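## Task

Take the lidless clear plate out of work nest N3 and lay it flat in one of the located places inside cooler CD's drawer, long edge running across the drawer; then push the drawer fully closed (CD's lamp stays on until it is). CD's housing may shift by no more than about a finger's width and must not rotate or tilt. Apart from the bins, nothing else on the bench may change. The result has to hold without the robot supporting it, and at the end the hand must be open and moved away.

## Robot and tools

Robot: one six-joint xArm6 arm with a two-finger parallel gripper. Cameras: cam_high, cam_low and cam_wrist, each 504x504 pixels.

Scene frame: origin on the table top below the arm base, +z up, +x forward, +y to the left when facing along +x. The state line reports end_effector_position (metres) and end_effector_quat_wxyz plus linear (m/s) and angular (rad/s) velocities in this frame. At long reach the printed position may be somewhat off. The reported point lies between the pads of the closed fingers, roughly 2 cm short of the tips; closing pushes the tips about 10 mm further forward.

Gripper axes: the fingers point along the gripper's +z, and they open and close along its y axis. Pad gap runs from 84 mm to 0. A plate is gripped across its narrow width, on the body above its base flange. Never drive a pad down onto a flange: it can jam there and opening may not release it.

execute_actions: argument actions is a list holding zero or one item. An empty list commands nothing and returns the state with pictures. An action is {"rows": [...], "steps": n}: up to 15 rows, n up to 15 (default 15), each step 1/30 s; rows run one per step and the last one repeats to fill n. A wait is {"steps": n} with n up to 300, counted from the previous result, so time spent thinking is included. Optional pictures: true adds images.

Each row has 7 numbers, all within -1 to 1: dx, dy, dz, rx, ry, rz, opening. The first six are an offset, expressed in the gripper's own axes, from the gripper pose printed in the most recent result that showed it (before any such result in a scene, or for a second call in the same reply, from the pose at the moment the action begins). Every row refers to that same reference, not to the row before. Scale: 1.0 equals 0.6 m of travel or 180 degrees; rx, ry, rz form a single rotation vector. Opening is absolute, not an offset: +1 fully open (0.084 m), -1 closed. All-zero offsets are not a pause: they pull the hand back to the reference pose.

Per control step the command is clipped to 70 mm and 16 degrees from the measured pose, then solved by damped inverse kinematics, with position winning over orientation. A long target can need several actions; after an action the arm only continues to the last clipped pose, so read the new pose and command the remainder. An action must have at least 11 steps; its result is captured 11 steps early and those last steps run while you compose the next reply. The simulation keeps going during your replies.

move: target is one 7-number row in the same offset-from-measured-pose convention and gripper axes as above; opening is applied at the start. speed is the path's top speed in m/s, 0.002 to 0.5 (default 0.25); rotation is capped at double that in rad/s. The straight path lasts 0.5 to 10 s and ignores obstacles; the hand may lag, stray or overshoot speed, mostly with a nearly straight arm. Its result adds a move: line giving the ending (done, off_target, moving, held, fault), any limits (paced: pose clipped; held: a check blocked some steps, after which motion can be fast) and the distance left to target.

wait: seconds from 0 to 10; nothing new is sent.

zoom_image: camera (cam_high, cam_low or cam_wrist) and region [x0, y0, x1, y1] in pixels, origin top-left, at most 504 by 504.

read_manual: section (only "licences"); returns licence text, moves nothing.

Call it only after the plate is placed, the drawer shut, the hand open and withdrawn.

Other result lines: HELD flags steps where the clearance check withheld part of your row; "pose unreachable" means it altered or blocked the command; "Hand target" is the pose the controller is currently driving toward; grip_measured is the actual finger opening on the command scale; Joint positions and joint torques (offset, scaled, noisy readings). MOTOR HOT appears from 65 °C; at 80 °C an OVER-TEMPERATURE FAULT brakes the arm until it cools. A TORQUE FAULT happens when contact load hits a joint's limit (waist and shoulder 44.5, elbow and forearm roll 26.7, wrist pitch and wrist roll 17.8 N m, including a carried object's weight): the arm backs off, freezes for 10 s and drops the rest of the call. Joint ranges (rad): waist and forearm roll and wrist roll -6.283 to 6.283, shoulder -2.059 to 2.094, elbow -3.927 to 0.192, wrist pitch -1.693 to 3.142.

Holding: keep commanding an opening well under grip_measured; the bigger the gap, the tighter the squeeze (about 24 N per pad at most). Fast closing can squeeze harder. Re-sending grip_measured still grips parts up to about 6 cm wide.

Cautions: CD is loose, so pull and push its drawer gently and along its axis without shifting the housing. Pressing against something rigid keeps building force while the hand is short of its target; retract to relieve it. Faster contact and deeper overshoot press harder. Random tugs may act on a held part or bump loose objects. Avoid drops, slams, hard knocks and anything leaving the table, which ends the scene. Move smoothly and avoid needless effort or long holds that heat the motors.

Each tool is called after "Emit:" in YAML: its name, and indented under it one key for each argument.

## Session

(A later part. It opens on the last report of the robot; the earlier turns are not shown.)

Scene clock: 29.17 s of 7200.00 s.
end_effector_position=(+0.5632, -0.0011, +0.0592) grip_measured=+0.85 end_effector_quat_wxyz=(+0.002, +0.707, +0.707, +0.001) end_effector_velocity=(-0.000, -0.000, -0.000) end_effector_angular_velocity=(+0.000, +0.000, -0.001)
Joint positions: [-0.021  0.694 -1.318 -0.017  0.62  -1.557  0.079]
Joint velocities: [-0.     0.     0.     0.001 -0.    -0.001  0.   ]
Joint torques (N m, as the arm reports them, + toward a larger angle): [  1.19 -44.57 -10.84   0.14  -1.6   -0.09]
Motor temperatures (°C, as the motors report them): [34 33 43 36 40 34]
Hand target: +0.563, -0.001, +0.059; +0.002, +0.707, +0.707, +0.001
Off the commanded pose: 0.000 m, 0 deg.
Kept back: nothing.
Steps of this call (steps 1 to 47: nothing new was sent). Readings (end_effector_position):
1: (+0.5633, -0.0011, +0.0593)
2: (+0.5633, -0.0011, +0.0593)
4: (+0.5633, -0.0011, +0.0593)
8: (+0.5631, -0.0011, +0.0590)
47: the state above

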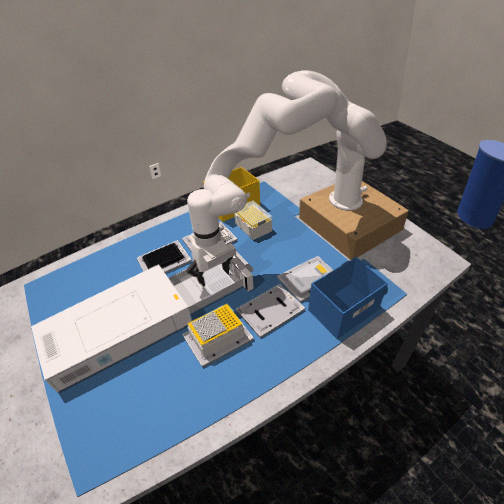

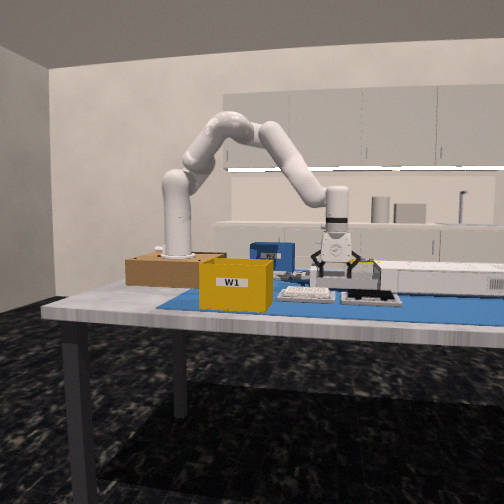

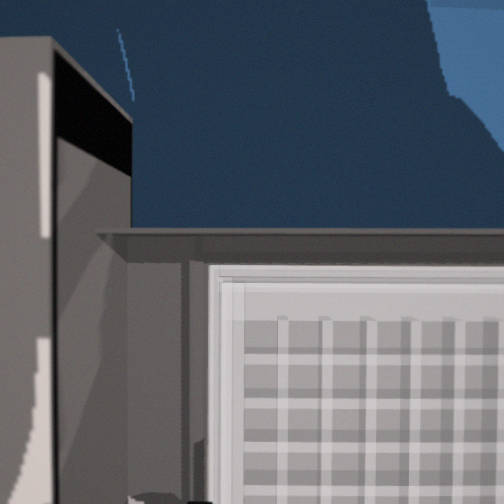

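Emit:
move:
  target: [0, 0.002, 0, 0, 0, 0, 0.4]
  speed: 0.01

Emit:
zoom_image:
  camera: "cam_wrist"
  region: [110, 200, 290, 330]

Scene clock: 30.70 s of 7200.00 s.
end_effector_position=(+0.5644, -0.0011, +0.0591) grip_measured=+0.85 end_effector_quat_wxyz=(+0.002, +0.707, +0.707, +0.001) end_effector_velocity=(+0.001, +0.001, +0.001) end_effector_angular_velocity=(+0.000, -0.002, +0.001)
Joint positions: [-0.021  0.697 -1.324 -0.017  0.622 -1.557  0.079]
Joint velocities: [ 0.001 -0.001 -0.001  0.     0.    -0.    -0.   ]
Joint torques (N m, as the arm reports them, + toward a larger angle): [  0.59 -45.43 -10.35   0.34  -1.84   0.  ]
Motor temperatures (°C, as the motors report them): [34 33 43 36 40 34]
Hand target: +0.564, -0.001, +0.059; +0.002, +0.707, +0.707, +0.001
Off the commanded pose: 0.000 m, 0 deg.
Kept back: nothing.
move: done

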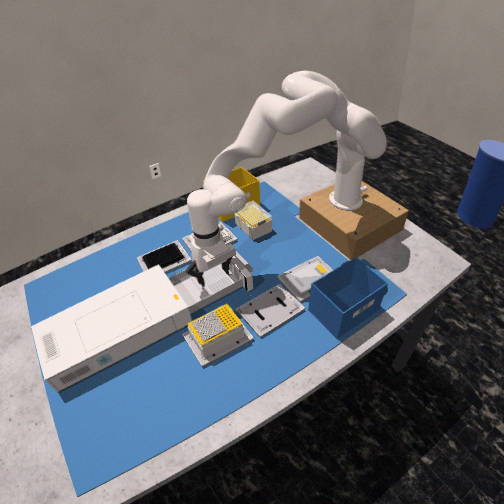

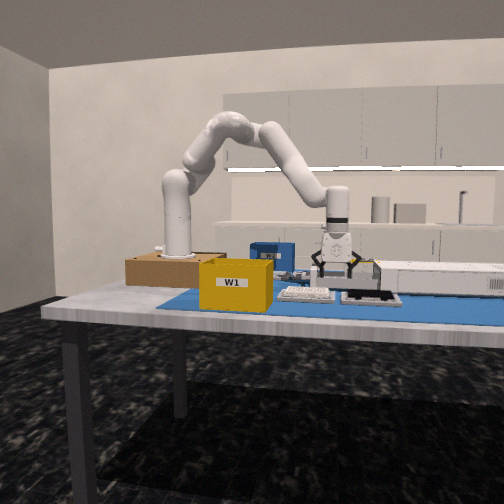

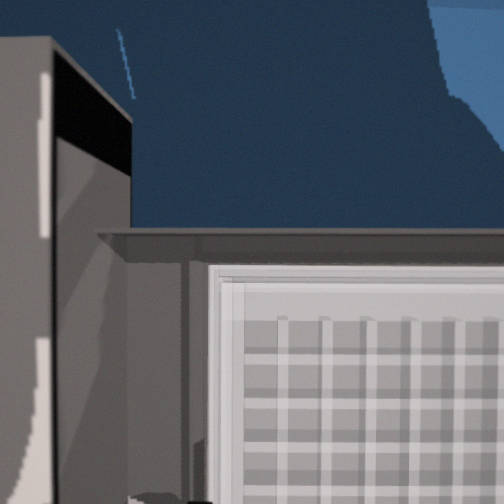

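Region (110, 200, 290, 330) of cam_wrist's 504x504 image, scaled by 2.800, with more detail than that image has.

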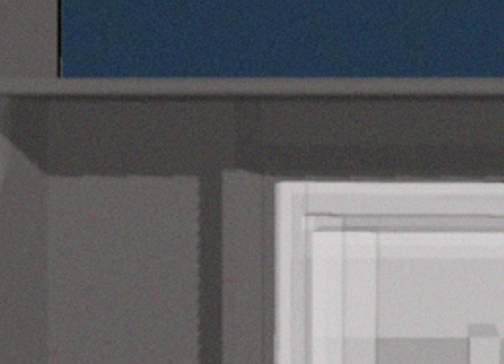

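Emit:
move:
  target: [0, -0.0008, 0.0028, 0, 0, 0, 0.4]
  speed: 0.006

Emit:
zoom_image:
  camera: "cam_wrist"
  region: [110, 200, 290, 330]

Scene clock: 31.93 s of 7200.00 s.
end_effector_position=(+0.5648, -0.0011, +0.0585) grip_measured=+0.86 end_effector_quat_wxyz=(+0.003, +0.707, +0.707, +0.002) end_effector_velocity=(-0.000, +0.000, -0.000) end_effector_angular_velocity=(-0.000, -0.000, +0.001)
Joint positions: [-0.021  0.699 -1.323 -0.017  0.618 -1.556  0.079]
Joint velocities: [ 0.001  0.001  0.001 -0.001 -0.001  0.001  0.   ]
Joint torques (N m, as the arm reports them, + toward a larger angle): [  0.92 -39.71  -9.05  -0.65  -1.47   0.11]
Motor temperatures (°C, as the motors report them): [34 33 43 36 40 34]
Hand target: +0.564, -0.001, +0.057; +0.002, +0.707, +0.707, +0.001
Off the commanded pose: 0.001 m, 0 deg.
Kept back: nothing.
move: done

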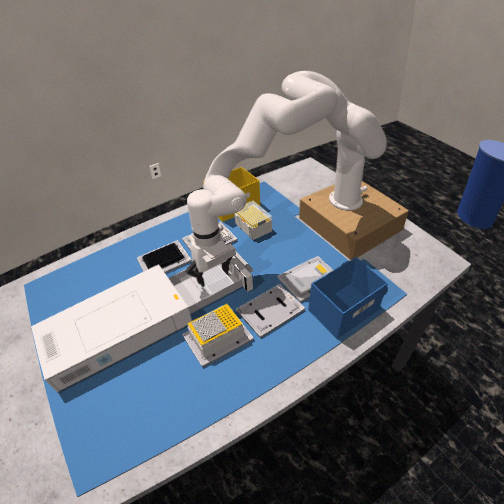

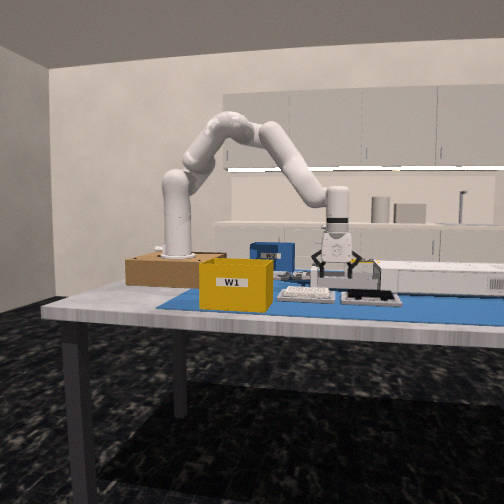

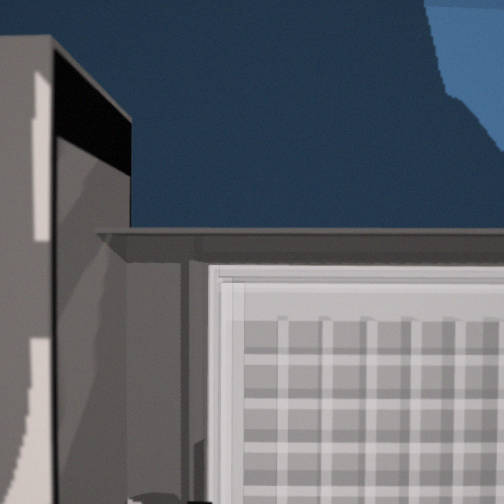

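Region (110, 200, 290, 330) of cam_wrist's 504x504 image, scaled by 2.800, with more detail than that image has.

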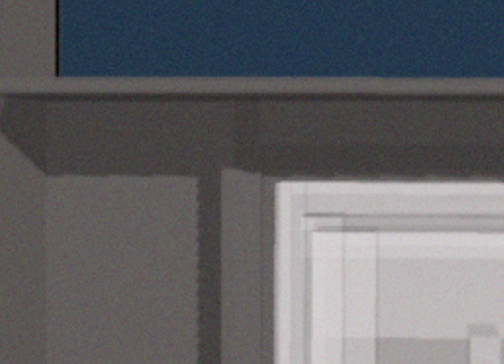

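Emit:
execute_actions:
  actions:
    - {"rows": [[0,0,0,0,0,0,0.85],[0,0,0,0,0,0,0.87],[0,0,0,0,0,0,0.88],[0,0,0,0,0,0,0.89],[0,0,0,0,0,0,0.9],[0,0,0,0,0,0,0.91],[0,0,0,0,0,0,0.92],[0,0,0,0,0,0,0.93],[0,0,0,0,0,0,0.94],[0,0,0,0,0,0,0.95],[0,0,0,0,0,0,0.96]], "steps": 15}

Emit:
move:
  target: [0, 0, -0.02, 0, 0, 0, 0.96]
  speed: 0.04

Emit:
move:
  target: [-0.108, 0.05, -0.195, 0, 0, 0, 1]
  speed: 0.2

Scene clock: 32.93 s of 7200.00 s.
end_effector_position=(+0.5643, -0.0011, +0.0579) grip_measured=+0.88 end_effector_quat_wxyz=(+0.003, +0.707, +0.707, +0.001) end_effector_velocity=(-0.007, +0.000, -0.009) end_effector_angular_velocity=(+0.001, +0.019, -0.002)
Joint positions: [-0.021  0.7   -1.323 -0.017  0.618 -1.556  0.08 ]
Joint velocities: [0.001 0.01  0.009 0.001 0.    0.002 0.015]
Joint torques (N m, as the arm reports them, + toward a larger angle): [  2.17 -37.65  -7.64  -0.27  -1.06  -0.34]
Motor temperatures (°C, as the motors report them): [34 33 43 36 40 34]
Steps of this call (steps 1 to 26: nothing new was sent; steps 27 to 30: the first 4 steps of this action). Readings (end_effector_position):
27: (+0.5644, -0.0011, +0.0579)
28: (+0.5644, -0.0011, +0.0580)
30: the state above

Scene clock: 34.27 s of 7200.00 s.
end_effector_position=(+0.5642, -0.0010, +0.0699) grip_measured=+0.96 end_effector_quat_wxyz=(+0.003, +0.707, +0.707, +0.001) end_effector_velocity=(-0.003, +0.000, -0.003) end_effector_angular_velocity=(-0.000, +0.008, +0.000)
Joint positions: [-0.021  0.672 -1.317 -0.017  0.64  -1.557  0.083]
Joint velocities: [ 0.     0.002  0.004 -0.001  0.002  0.    -0.   ]
Joint torques (N m, as the arm reports them, + toward a larger angle): [  1.5  -45.61 -10.25  -0.28  -1.66  -0.03]
Motor temperatures (°C, as the motors report them): [34 33 43 36 41 34]
Hand target: +0.564, -0.001, +0.070; +0.003, +0.707, +0.707, +0.001
Off your previous action's commanded pose: 0.002 m, 0 deg at its last step (step 11 of this call).
Off the commanded pose: 0.000 m, 0 deg.
Kept back: nothing.
move: done

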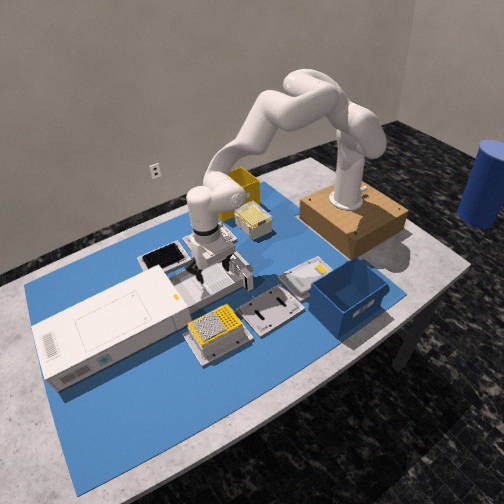

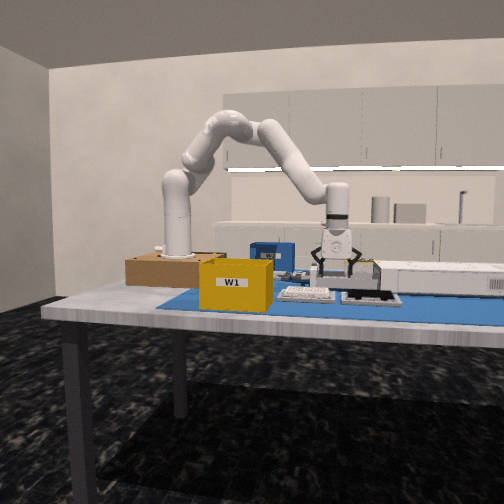

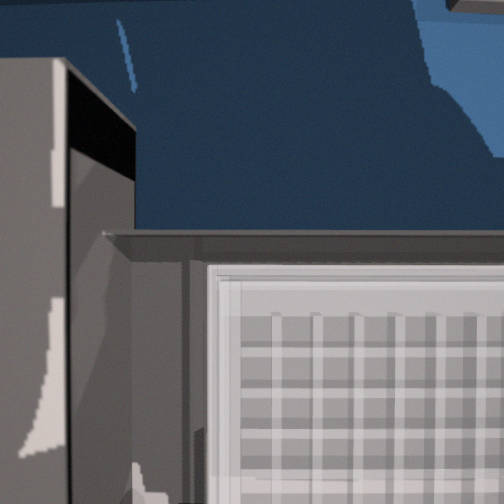

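Scene clock: 35.43 s of 7200.00 s.
end_effector_position=(+0.5936, -0.0647, +0.1867) grip_measured=+1.00 end_effector_quat_wxyz=(+0.002, +0.707, +0.707, +0.001) end_effector_velocity=(+0.005, -0.002, +0.008) end_effector_angular_velocity=(-0.001, -0.017, -0.002)
Joint positions: [-0.126  0.554 -1.511 -0.011  0.952 -1.67   0.084]
Joint velocities: [-0.003 -0.007 -0.01   0.001 -0.    -0.001  0.   ]
Joint torques (N m, as the arm reports them, + toward a larger angle): [  1.38 -45.62 -11.84  -0.19  -1.21  -0.28]
Motor temperatures (°C, as the motors report them): [34 33 43 36 41 34]
Hand target: +0.594, -0.065, +0.187; +0.003, +0.707, +0.707, +0.002
Off the commanded pose: 0.001 m, 0 deg.
Kept back: nothing.
move: done

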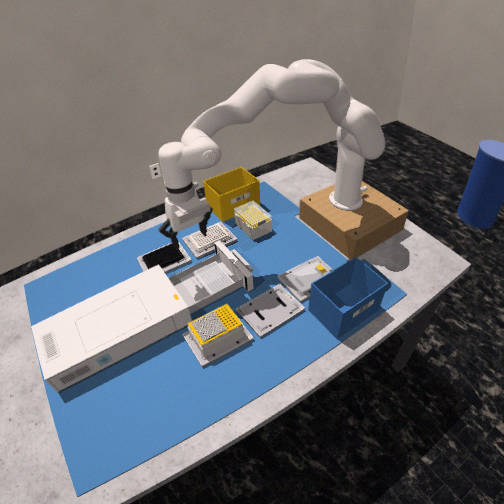

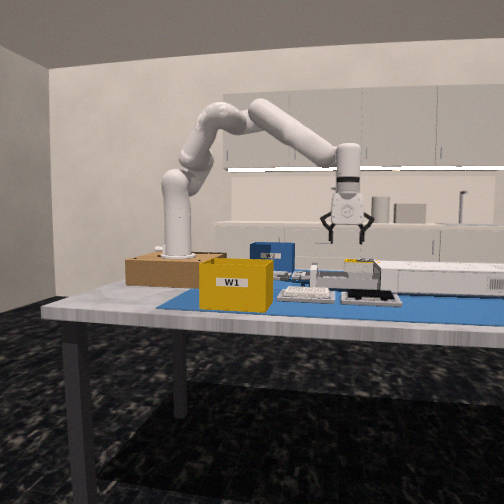

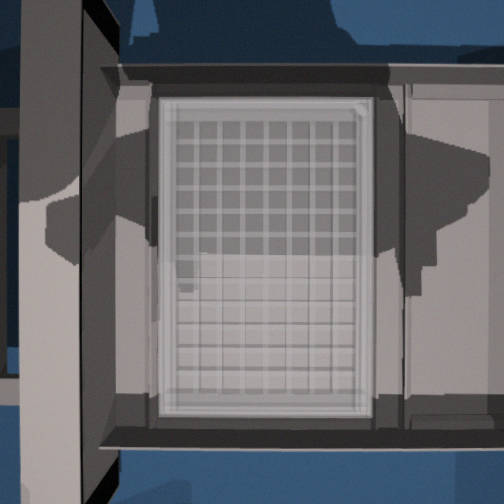

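Emit:
zoom_image:
  camera: "cam_wrist"
  region: [100, 340, 260, 440]

Emit:
zoom_image:
  camera: "cam_wrist"
  region: [300, 70, 460, 170]

Emit:
zoom_image:
  camera: "cam_wrist"
  region: [300, 340, 460, 440]

Emit:
zoom_image:
  camera: "cam_wrist"
  region: [100, 70, 260, 170]

Region (100, 340, 260, 440) of cam_wrist's 504x504 image, scaled by 3.150, with more detail than that image has; it fills the top 315 rows of this view, and the rest is white.

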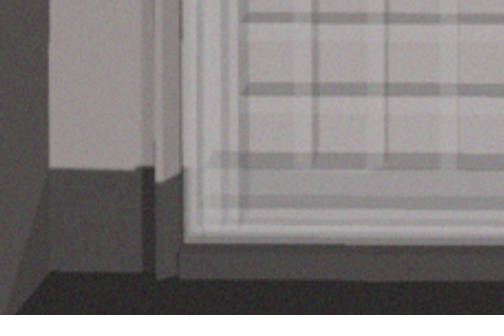

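Region (300, 70, 460, 170) of cam_wrist's 504x504 image, scaled by 3.150, with more detail than that image has; it fills the top 315 rows of this view, and the rest is white.

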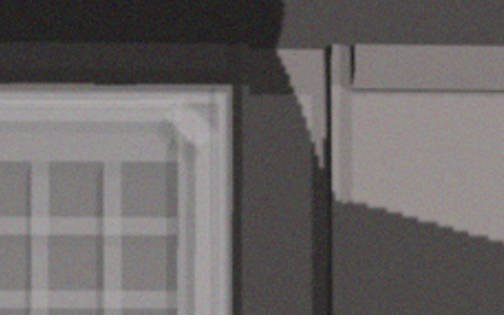

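Region (300, 340, 460, 440) of cam_wrist's 504x504 image, scaled by 3.150, with more detail than that image has; it fills the top 315 rows of this view, and the rest is white.

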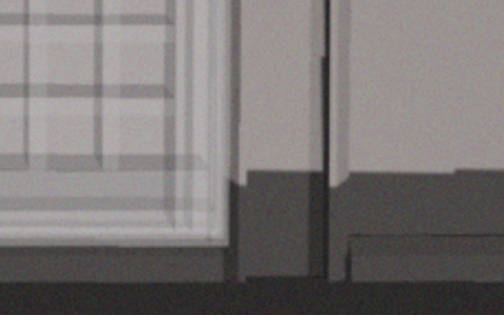

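Region (100, 70, 260, 170) of cam_wrist's 504x504 image, scaled by 3.150, with more detail than that image has; it fills the top 315 rows of this view, and the rest is white.

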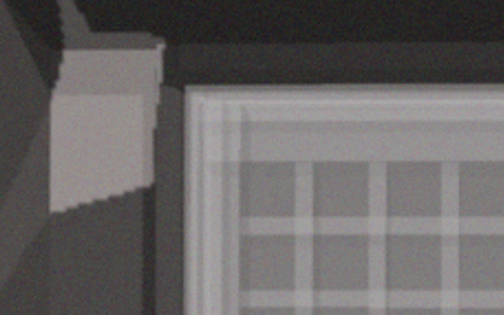

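Emit:
move:
  target: [0, 0.075, 0.03, 0, 0, 0, 1]
  speed: 0.15

Emit:
zoom_image:
  camera: "cam_wrist"
  region: [190, 300, 330, 440]

Emit:
zoom_image:
  camera: "cam_wrist"
  region: [190, 40, 330, 180]

Scene clock: 40.80 s of 7200.00 s.
end_effector_position=(+0.6386, -0.0645, +0.1692) grip_measured=+1.00 end_effector_quat_wxyz=(+0.002, +0.707, +0.708, +0.001) end_effector_velocity=(-0.001, +0.000, -0.003) end_effector_angular_velocity=(+0.000, +0.006, -0.000)
Joint positions: [-0.118  0.741 -1.766 -0.01   1.019 -1.664  0.084]
Joint velocities: [ 0.     0.005 -0.    -0.     0.002  0.    -0.   ]
Joint torques (N m, as the arm reports them, + toward a larger angle): [  1.81 -49.53 -12.47   0.03  -1.93  -0.2 ]
Motor temperatures (°C, as the motors report them): [34 33 43 36 41 34]
Hand target: +0.639, -0.064, +0.169; +0.002, +0.707, +0.708, +0.001
Off the commanded pose: 0.000 m, 0 deg.
Kept back: nothing.
After step 90, 1.47 s passed at rest.
move: done

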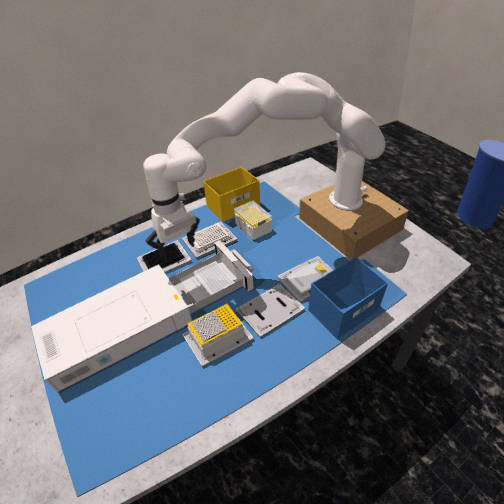

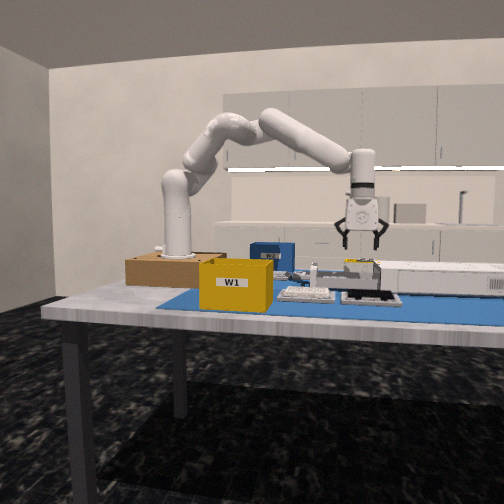

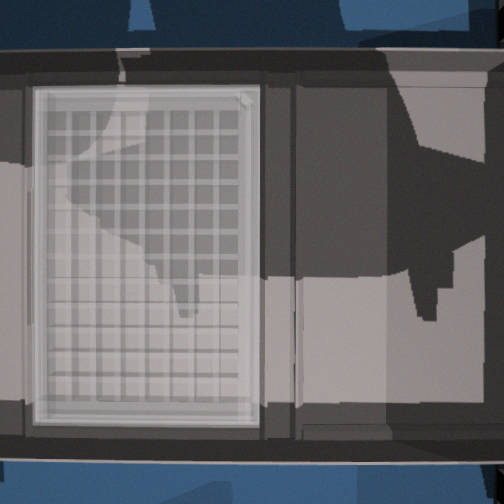

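Region (190, 300, 330, 440) of cam_wrist's 504x504 image, scaled by 3.600, with more detail than that image has.

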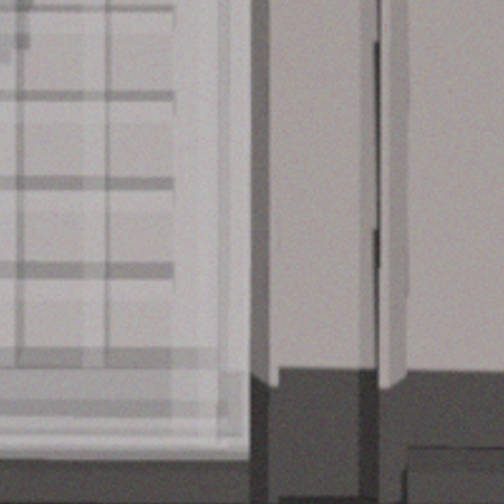

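Region (190, 40, 330, 180) of cam_wrist's 504x504 image, scaled by 3.600, with more detail than that image has.

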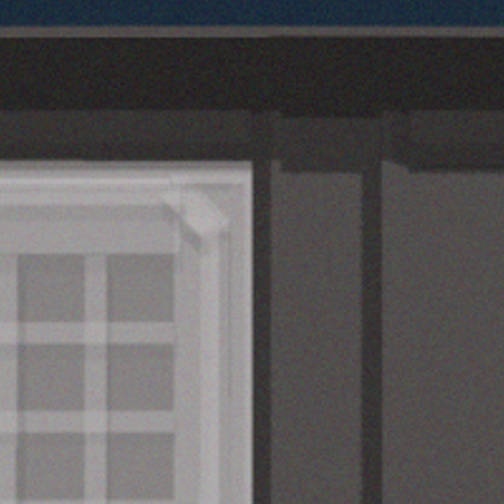

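Emit:
move:
  target: [0.1058, -0.3643, 0.0, 0, 0, 0, -1]
  speed: 0.3

Emit:
move:
  target: [0, 0, 0.157, 0, 0, 0, -1]
  speed: 0.2

Scene clock: 42.90 s of 7200.00 s.
end_effector_position=(+0.4203, -0.0027, +0.1681) grip_measured=-1.00 end_effector_quat_wxyz=(+0.002, +0.707, +0.707, +0.001) end_effector_velocity=(-0.005, +0.000, -0.003) end_effector_angular_velocity=(-0.001, +0.008, +0.002)
Joint positions: [-0.023  0.057 -0.728 -0.016  0.666 -1.56   0.   ]
Joint velocities: [ 0.002 -0.004  0.013 -0.002 -0.002  0.001  0.   ]
Joint torques (N m, as the arm reports them, + toward a larger angle): [  0.92 -29.05 -10.26  -0.31  -1.72   0.11]
Motor temperatures (°C, as the motors report them): [34 33 43 36 41 34]
Hand target: +0.420, -0.003, +0.168; +0.002, +0.707, +0.707, +0.001
Off the commanded pose: 0.001 m, 0 deg.
Kept back: nothing.
move: done

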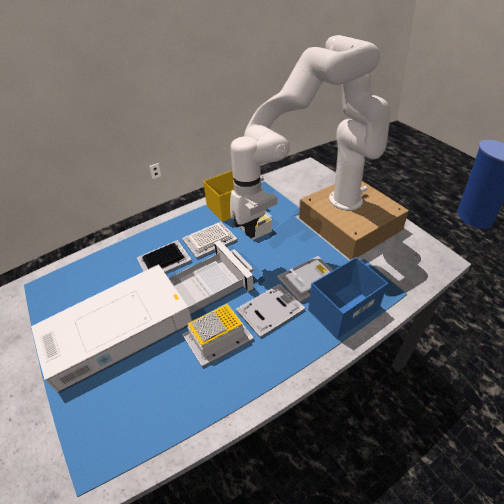

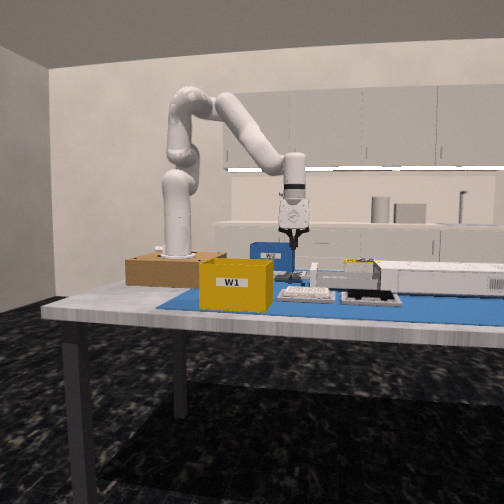

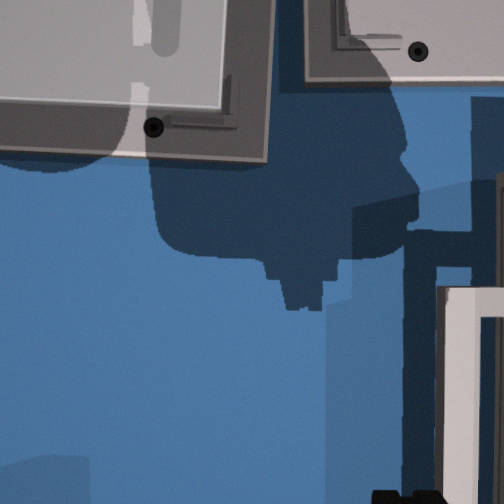

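Scene clock: 43.87 s of 7200.00 s.
end_effector_position=(+0.4212, -0.0033, +0.0743) grip_measured=-1.00 end_effector_quat_wxyz=(+0.003, +0.707, +0.707, +0.001) end_effector_velocity=(-0.004, -0.001, -0.003) end_effector_angular_velocity=(-0.001, +0.009, +0.002)
Joint positions: [-0.028  0.321 -0.716 -0.028  0.389 -1.551  0.   ]
Joint velocities: [-0.002  0.005  0.004 -0.002 -0.    -0.001  0.   ]
Joint torques (N m, as the arm reports them, + toward a larger angle): [  0.9  -33.61  -8.3   -0.38  -1.58  -0.25]
Motor temperatures (°C, as the motors report them): [34 33 43 36 41 34]
Hand target: +0.421, -0.003, +0.074; +0.003, +0.707, +0.707, +0.001
Off the commanded pose: 0.001 m, 0 deg.
Kept back: nothing.
move: done

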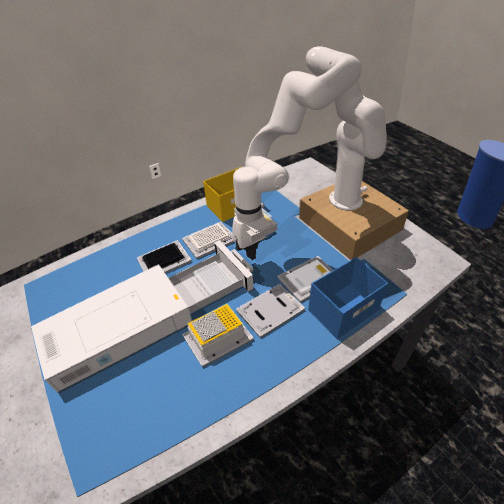

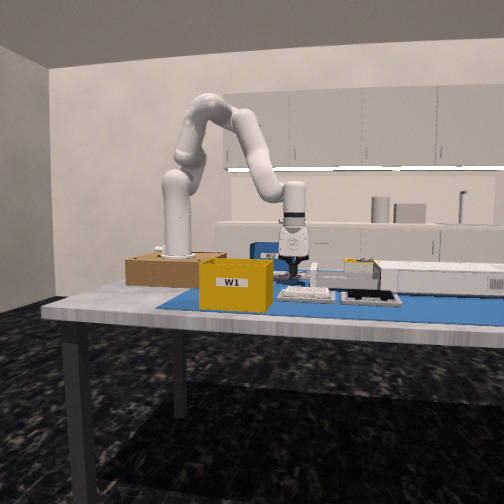

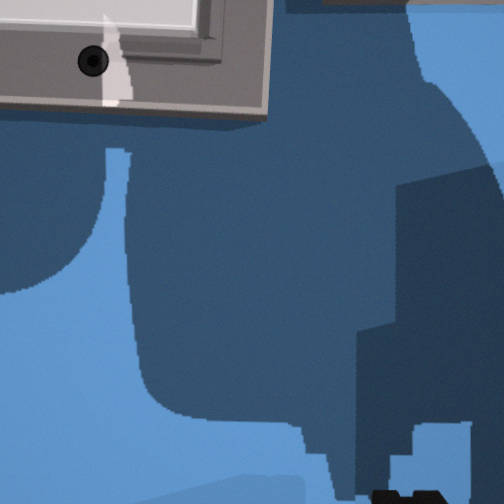

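Emit:
move:
  target: [0.003, 0.045, 0, 0, 0, 0, -1]
  speed: 0.025

Emit:
move:
  target: [0.001, 0.225, 0, 0, 0, 0, -1]
  speed: 0.07

Emit:
move:
  target: [0, 0.06, 0, 0, 0, 0, -1]
  speed: 0.03

Emit:
zoom_image:
  camera: "cam_low"
  region: [310, 220, 430, 310]

Scene clock: 45.87 s of 7200.00 s.
end_effector_position=(+0.4482, -0.0013, +0.0745) grip_measured=-1.00 end_effector_quat_wxyz=(+0.003, +0.707, +0.707, +0.001) end_effector_velocity=(-0.000, +0.000, -0.000) end_effector_angular_velocity=(-0.000, +0.001, +0.002)
Joint positions: [-0.023  0.38  -0.818 -0.025  0.432 -1.549  0.   ]
Joint velocities: [ 0.001  0.001 -0.001 -0.     0.002 -0.001  0.   ]
Joint torques (N m, as the arm reports them, + toward a larger angle): [  0.56 -35.38  -9.4    0.31  -1.5    0.08]
Motor temperatures (°C, as the motors report them): [34 33 43 36 41 34]
Hand target: +0.448, -0.001, +0.074; +0.003, +0.707, +0.707, +0.001
Off the commanded pose: 0.000 m, 0 deg.
Kept back: nothing.
move: done

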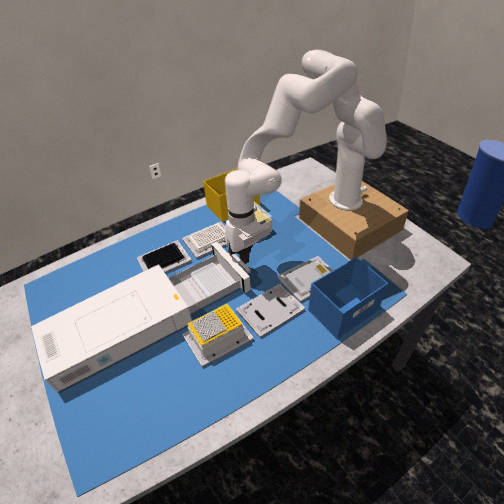

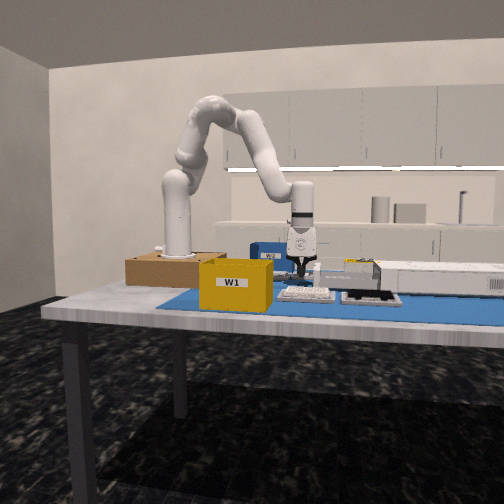

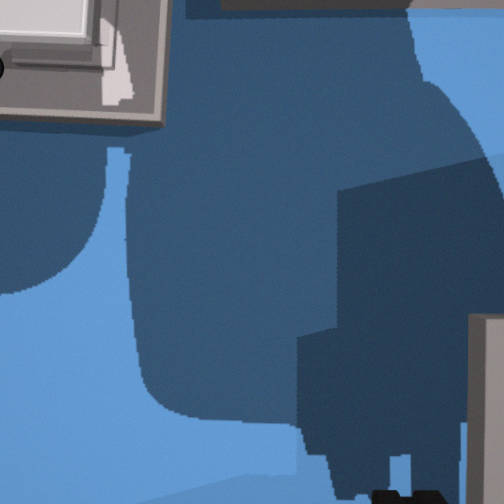

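Scene clock: 48.13 s of 7200.00 s.
end_effector_position=(+0.5830, +0.0003, +0.0753) grip_measured=-1.00 end_effector_quat_wxyz=(+0.003, +0.707, +0.707, +0.002) end_effector_velocity=(+0.000, +0.000, +0.000) end_effector_angular_velocity=(+0.000, +0.001, +0.003)
Joint positions: [-0.019  0.711 -1.408 -0.015  0.691 -1.556  0.   ]
Joint velocities: [ 0.001  0.001 -0.004  0.     0.004 -0.003  0.   ]
Joint torques (N m, as the arm reports them, + toward a larger angle): [  1.71 -46.07 -10.7    0.16  -1.51  -0.11]
Motor temperatures (°C, as the motors report them): [34 33 43 36 41 34]
Hand target: +0.583, +0.000, +0.075; +0.003, +0.707, +0.707, +0.002
Off the commanded pose: 0.001 m, 0 deg.
Kept back: nothing.
move: done

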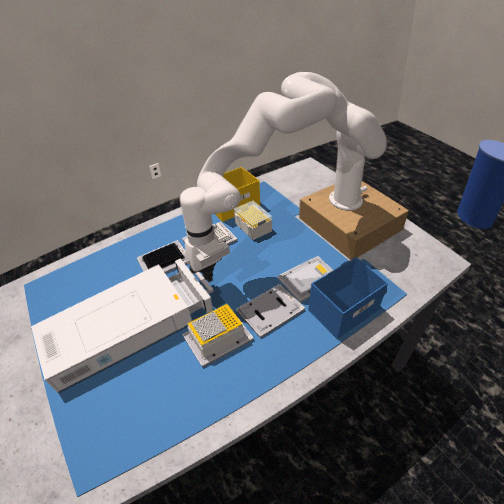

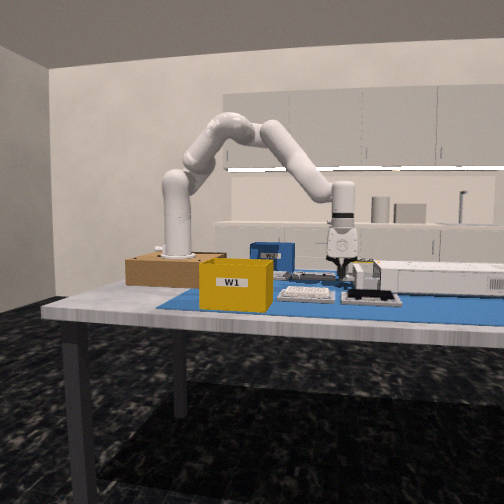

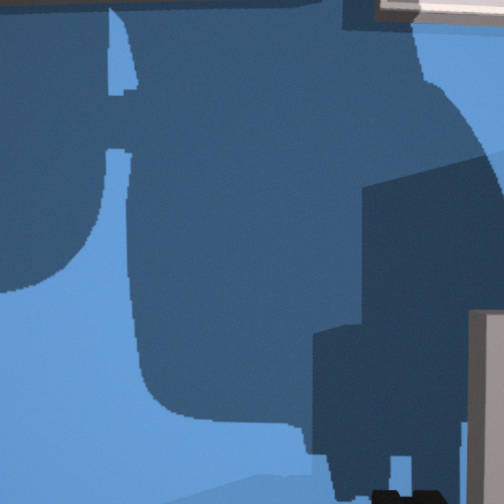

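Scene clock: 49.63 s of 7200.00 s.
end_effector_position=(+0.6189, +0.0005, +0.0756) grip_measured=-1.00 end_effector_quat_wxyz=(+0.003, +0.707, +0.707, +0.002) end_effector_velocity=(+0.000, -0.000, -0.000) end_effector_angular_velocity=(-0.001, +0.001, -0.000)
Joint positions: [-0.018  0.819 -1.604 -0.014  0.78  -1.558  0.   ]
Joint velocities: [-0.     0.002 -0.003 -0.001  0.003  0.001  0.   ]
Joint torques (N m, as the arm reports them, + toward a larger angle): [  0.98 -49.13 -11.48   0.51  -1.99  -0.22]
Motor temperatures (°C, as the motors report them): [34 33 43 36 41 34]
Hand target: +0.619, +0.001, +0.076; +0.003, +0.707, +0.707, +0.002
Off the commanded pose: 0.000 m, 0 deg.
Kept back: nothing.
move: done

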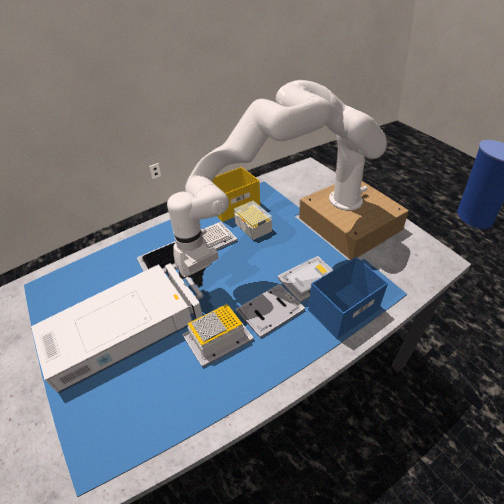

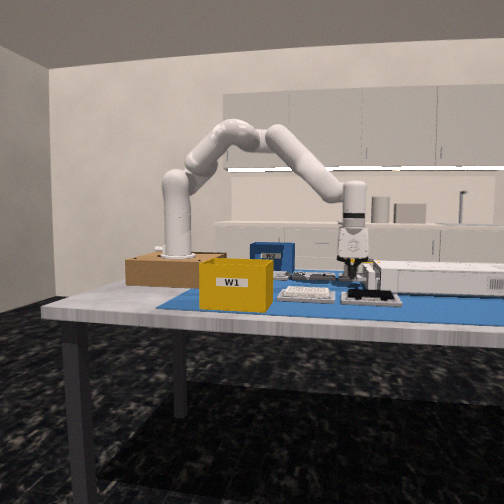

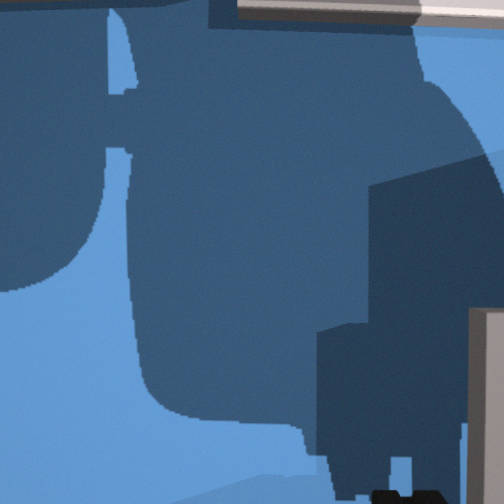

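Region (310, 220, 430, 310) of cam_low's 504x504 image, scaled by 4.200, with more detail than that image has; it fills the top 378 rows of this view, and the rest is white.

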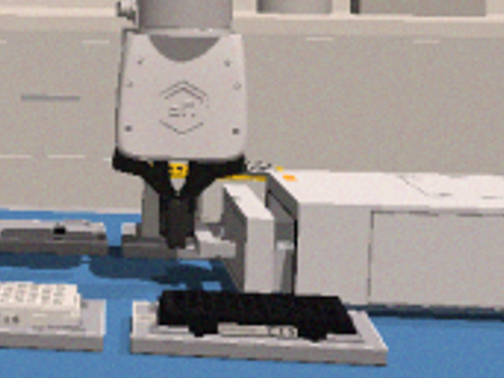

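Emit:
move:
  target: [0, 0.02, 0, 0, 0, 0, -1]
  speed: 0.015

Emit:
zoom_image:
  camera: "cam_low"
  region: [310, 220, 430, 310]

Scene clock: 51.07 s of 7200.00 s.
end_effector_position=(+0.6308, +0.0006, +0.0757) grip_measured=-1.00 end_effector_quat_wxyz=(+0.003, +0.707, +0.707, +0.002) end_effector_velocity=(+0.000, +0.000, -0.000) end_effector_angular_velocity=(+0.000, +0.002, -0.001)
Joint positions: [-0.018  0.858 -1.677 -0.013  0.812 -1.559  0.   ]
Joint velocities: [ 0.     0.003 -0.005  0.001  0.004  0.001  0.   ]
Joint torques (N m, as the arm reports them, + toward a larger angle): [  0.88 -50.75 -12.48  -0.78  -1.87  -0.08]
Motor temperatures (°C, as the motors report them): [34 33 43 36 41 34]
Hand target: +0.631, +0.001, +0.076; +0.003, +0.707, +0.707, +0.002
Off the commanded pose: 0.000 m, 0 deg.
Kept back: nothing.
move: done

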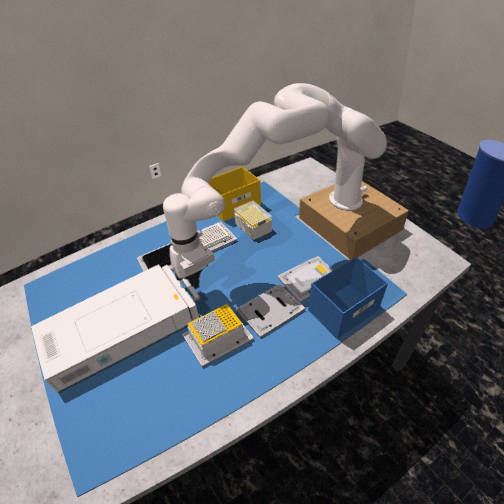

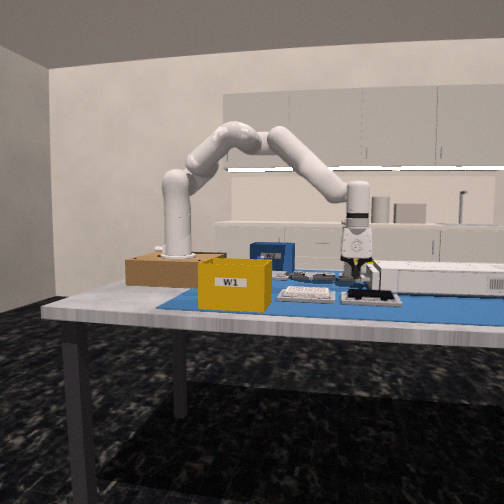

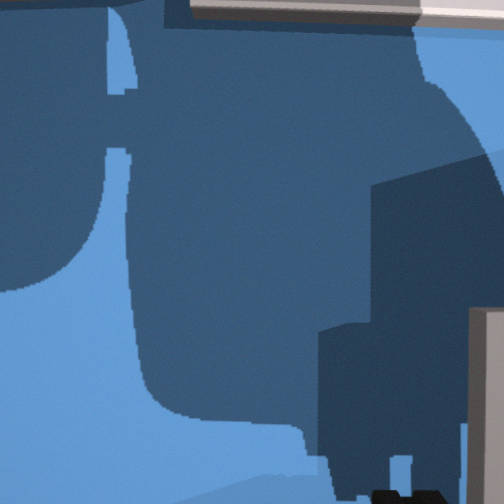

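Region (310, 220, 430, 310) of cam_low's 504x504 image, scaled by 4.200, with more detail than that image has; it fills the top 378 rows of this view, and the rest is white.

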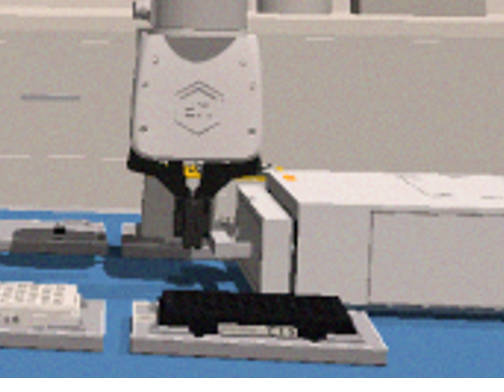

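Emit:
move:
  target: [0, 0.008, 0, 0, 0, 0, -1]
  speed: 0.008

Emit:
zoom_image:
  camera: "cam_low"
  region: [310, 220, 430, 310]

Scene clock: 52.37 s of 7200.00 s.
end_effector_position=(+0.6355, +0.0006, +0.0756) grip_measured=-1.00 end_effector_quat_wxyz=(+0.003, +0.707, +0.707, +0.002) end_effector_velocity=(-0.000, -0.000, -0.001) end_effector_angular_velocity=(-0.001, +0.002, -0.000)
Joint positions: [-0.018  0.875 -1.707 -0.013  0.826 -1.559  0.   ]
Joint velocities: [-0.     0.002 -0.002 -0.001  0.002  0.001  0.   ]
Joint torques (N m, as the arm reports them, + toward a larger angle): [  1.3  -50.35 -11.27  -0.17  -1.69  -0.05]
Motor temperatures (°C, as the motors report them): [34 33 43 36 41 34]
Hand target: +0.636, +0.001, +0.076; +0.003, +0.707, +0.707, +0.002
Off the commanded pose: 0.000 m, 0 deg.
Kept back: nothing.
move: done

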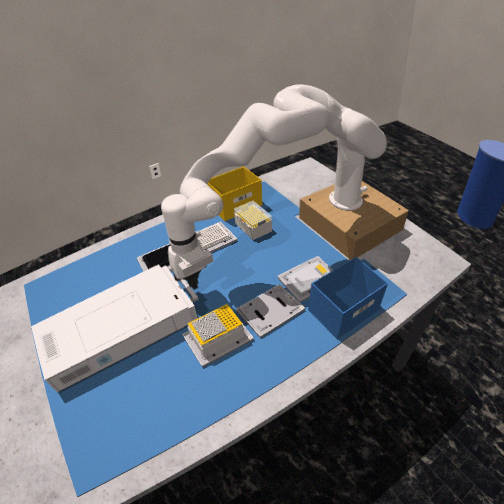

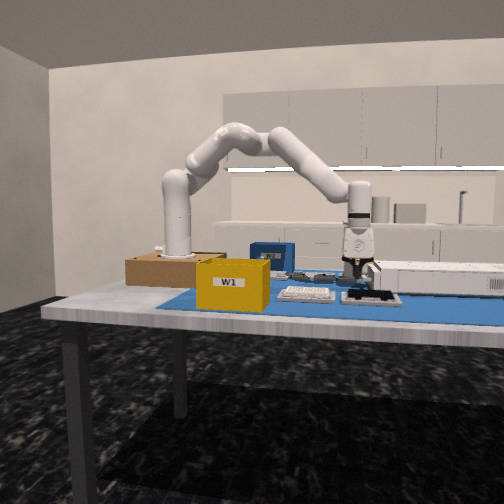

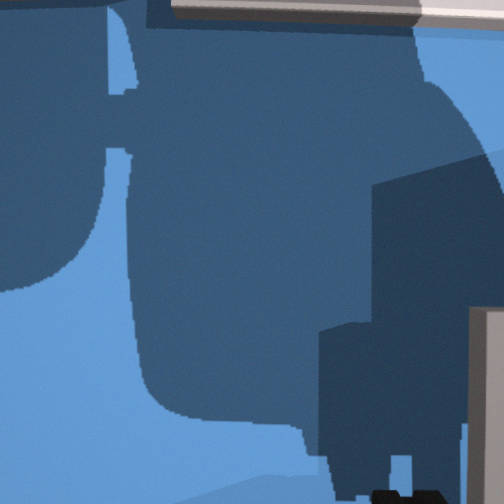

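Region (310, 220, 430, 310) of cam_low's 504x504 image, scaled by 4.200, with more detail than that image has; it fills the top 378 rows of this view, and the rest is white.

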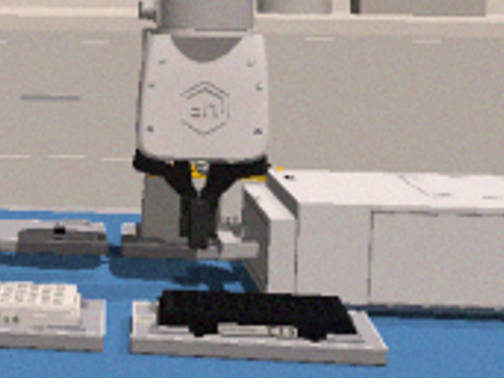

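Emit:
move:
  target: [0, 0.003, 0, 0, 0, 0, -1]
  speed: 0.005

Emit:
zoom_image:
  camera: "cam_low"
  region: [340, 240, 420, 300]

Scene clock: 53.47 s of 7200.00 s.
end_effector_position=(+0.6363, +0.0006, +0.0748) grip_measured=-1.00 end_effector_quat_wxyz=(+0.002, +0.707, +0.707, +0.001) end_effector_velocity=(+0.001, +0.000, +0.001) end_effector_angular_velocity=(-0.001, -0.002, +0.001)
Joint positions: [-0.018  0.881 -1.717 -0.013  0.833 -1.559  0.   ]
Joint velocities: [ 0.     0.    -0.002 -0.001 -0.     0.     0.   ]
Joint torques (N m, as the arm reports them, + toward a larger angle): [  2.   -53.24 -13.76  -0.3   -3.18  -0.29]
Motor temperatures (°C, as the motors report them): [34 33 43 36 41 34]
Hand target: +0.637, +0.001, +0.076; +0.003, +0.707, +0.707, +0.002
Off the commanded pose: 0.001 m, 0 deg.
Kept back: nothing.
move: done

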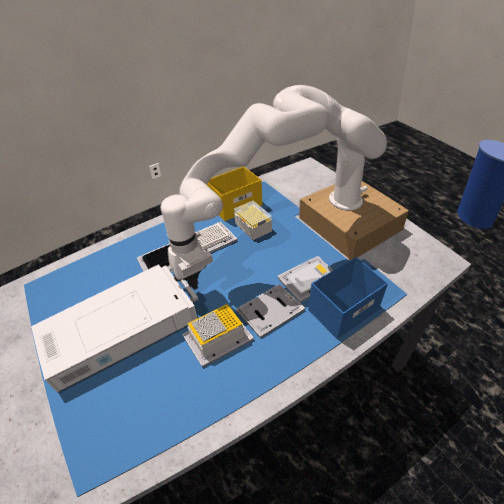

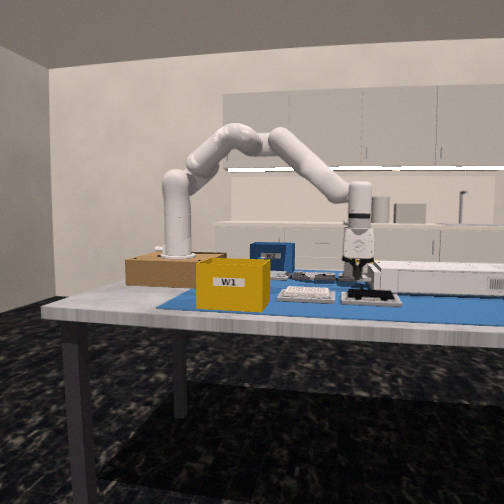

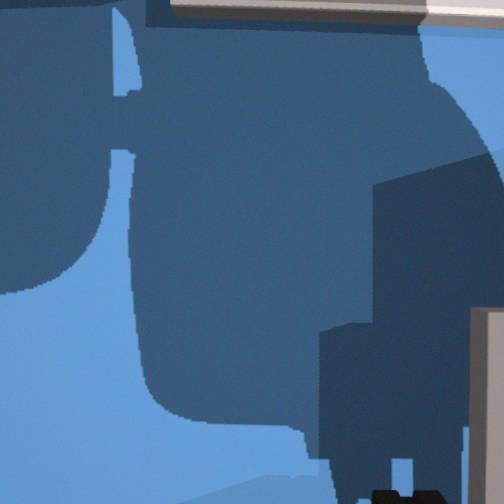

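Region (340, 240, 420, 300) of cam_low's 504x504 image, scaled by 6.300, with more detail than that image has; it fills the top 378 rows of this view, and the rest is white.

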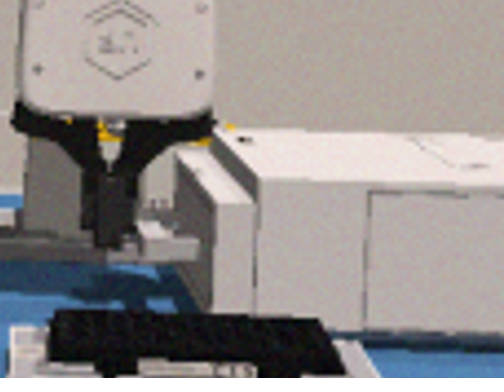

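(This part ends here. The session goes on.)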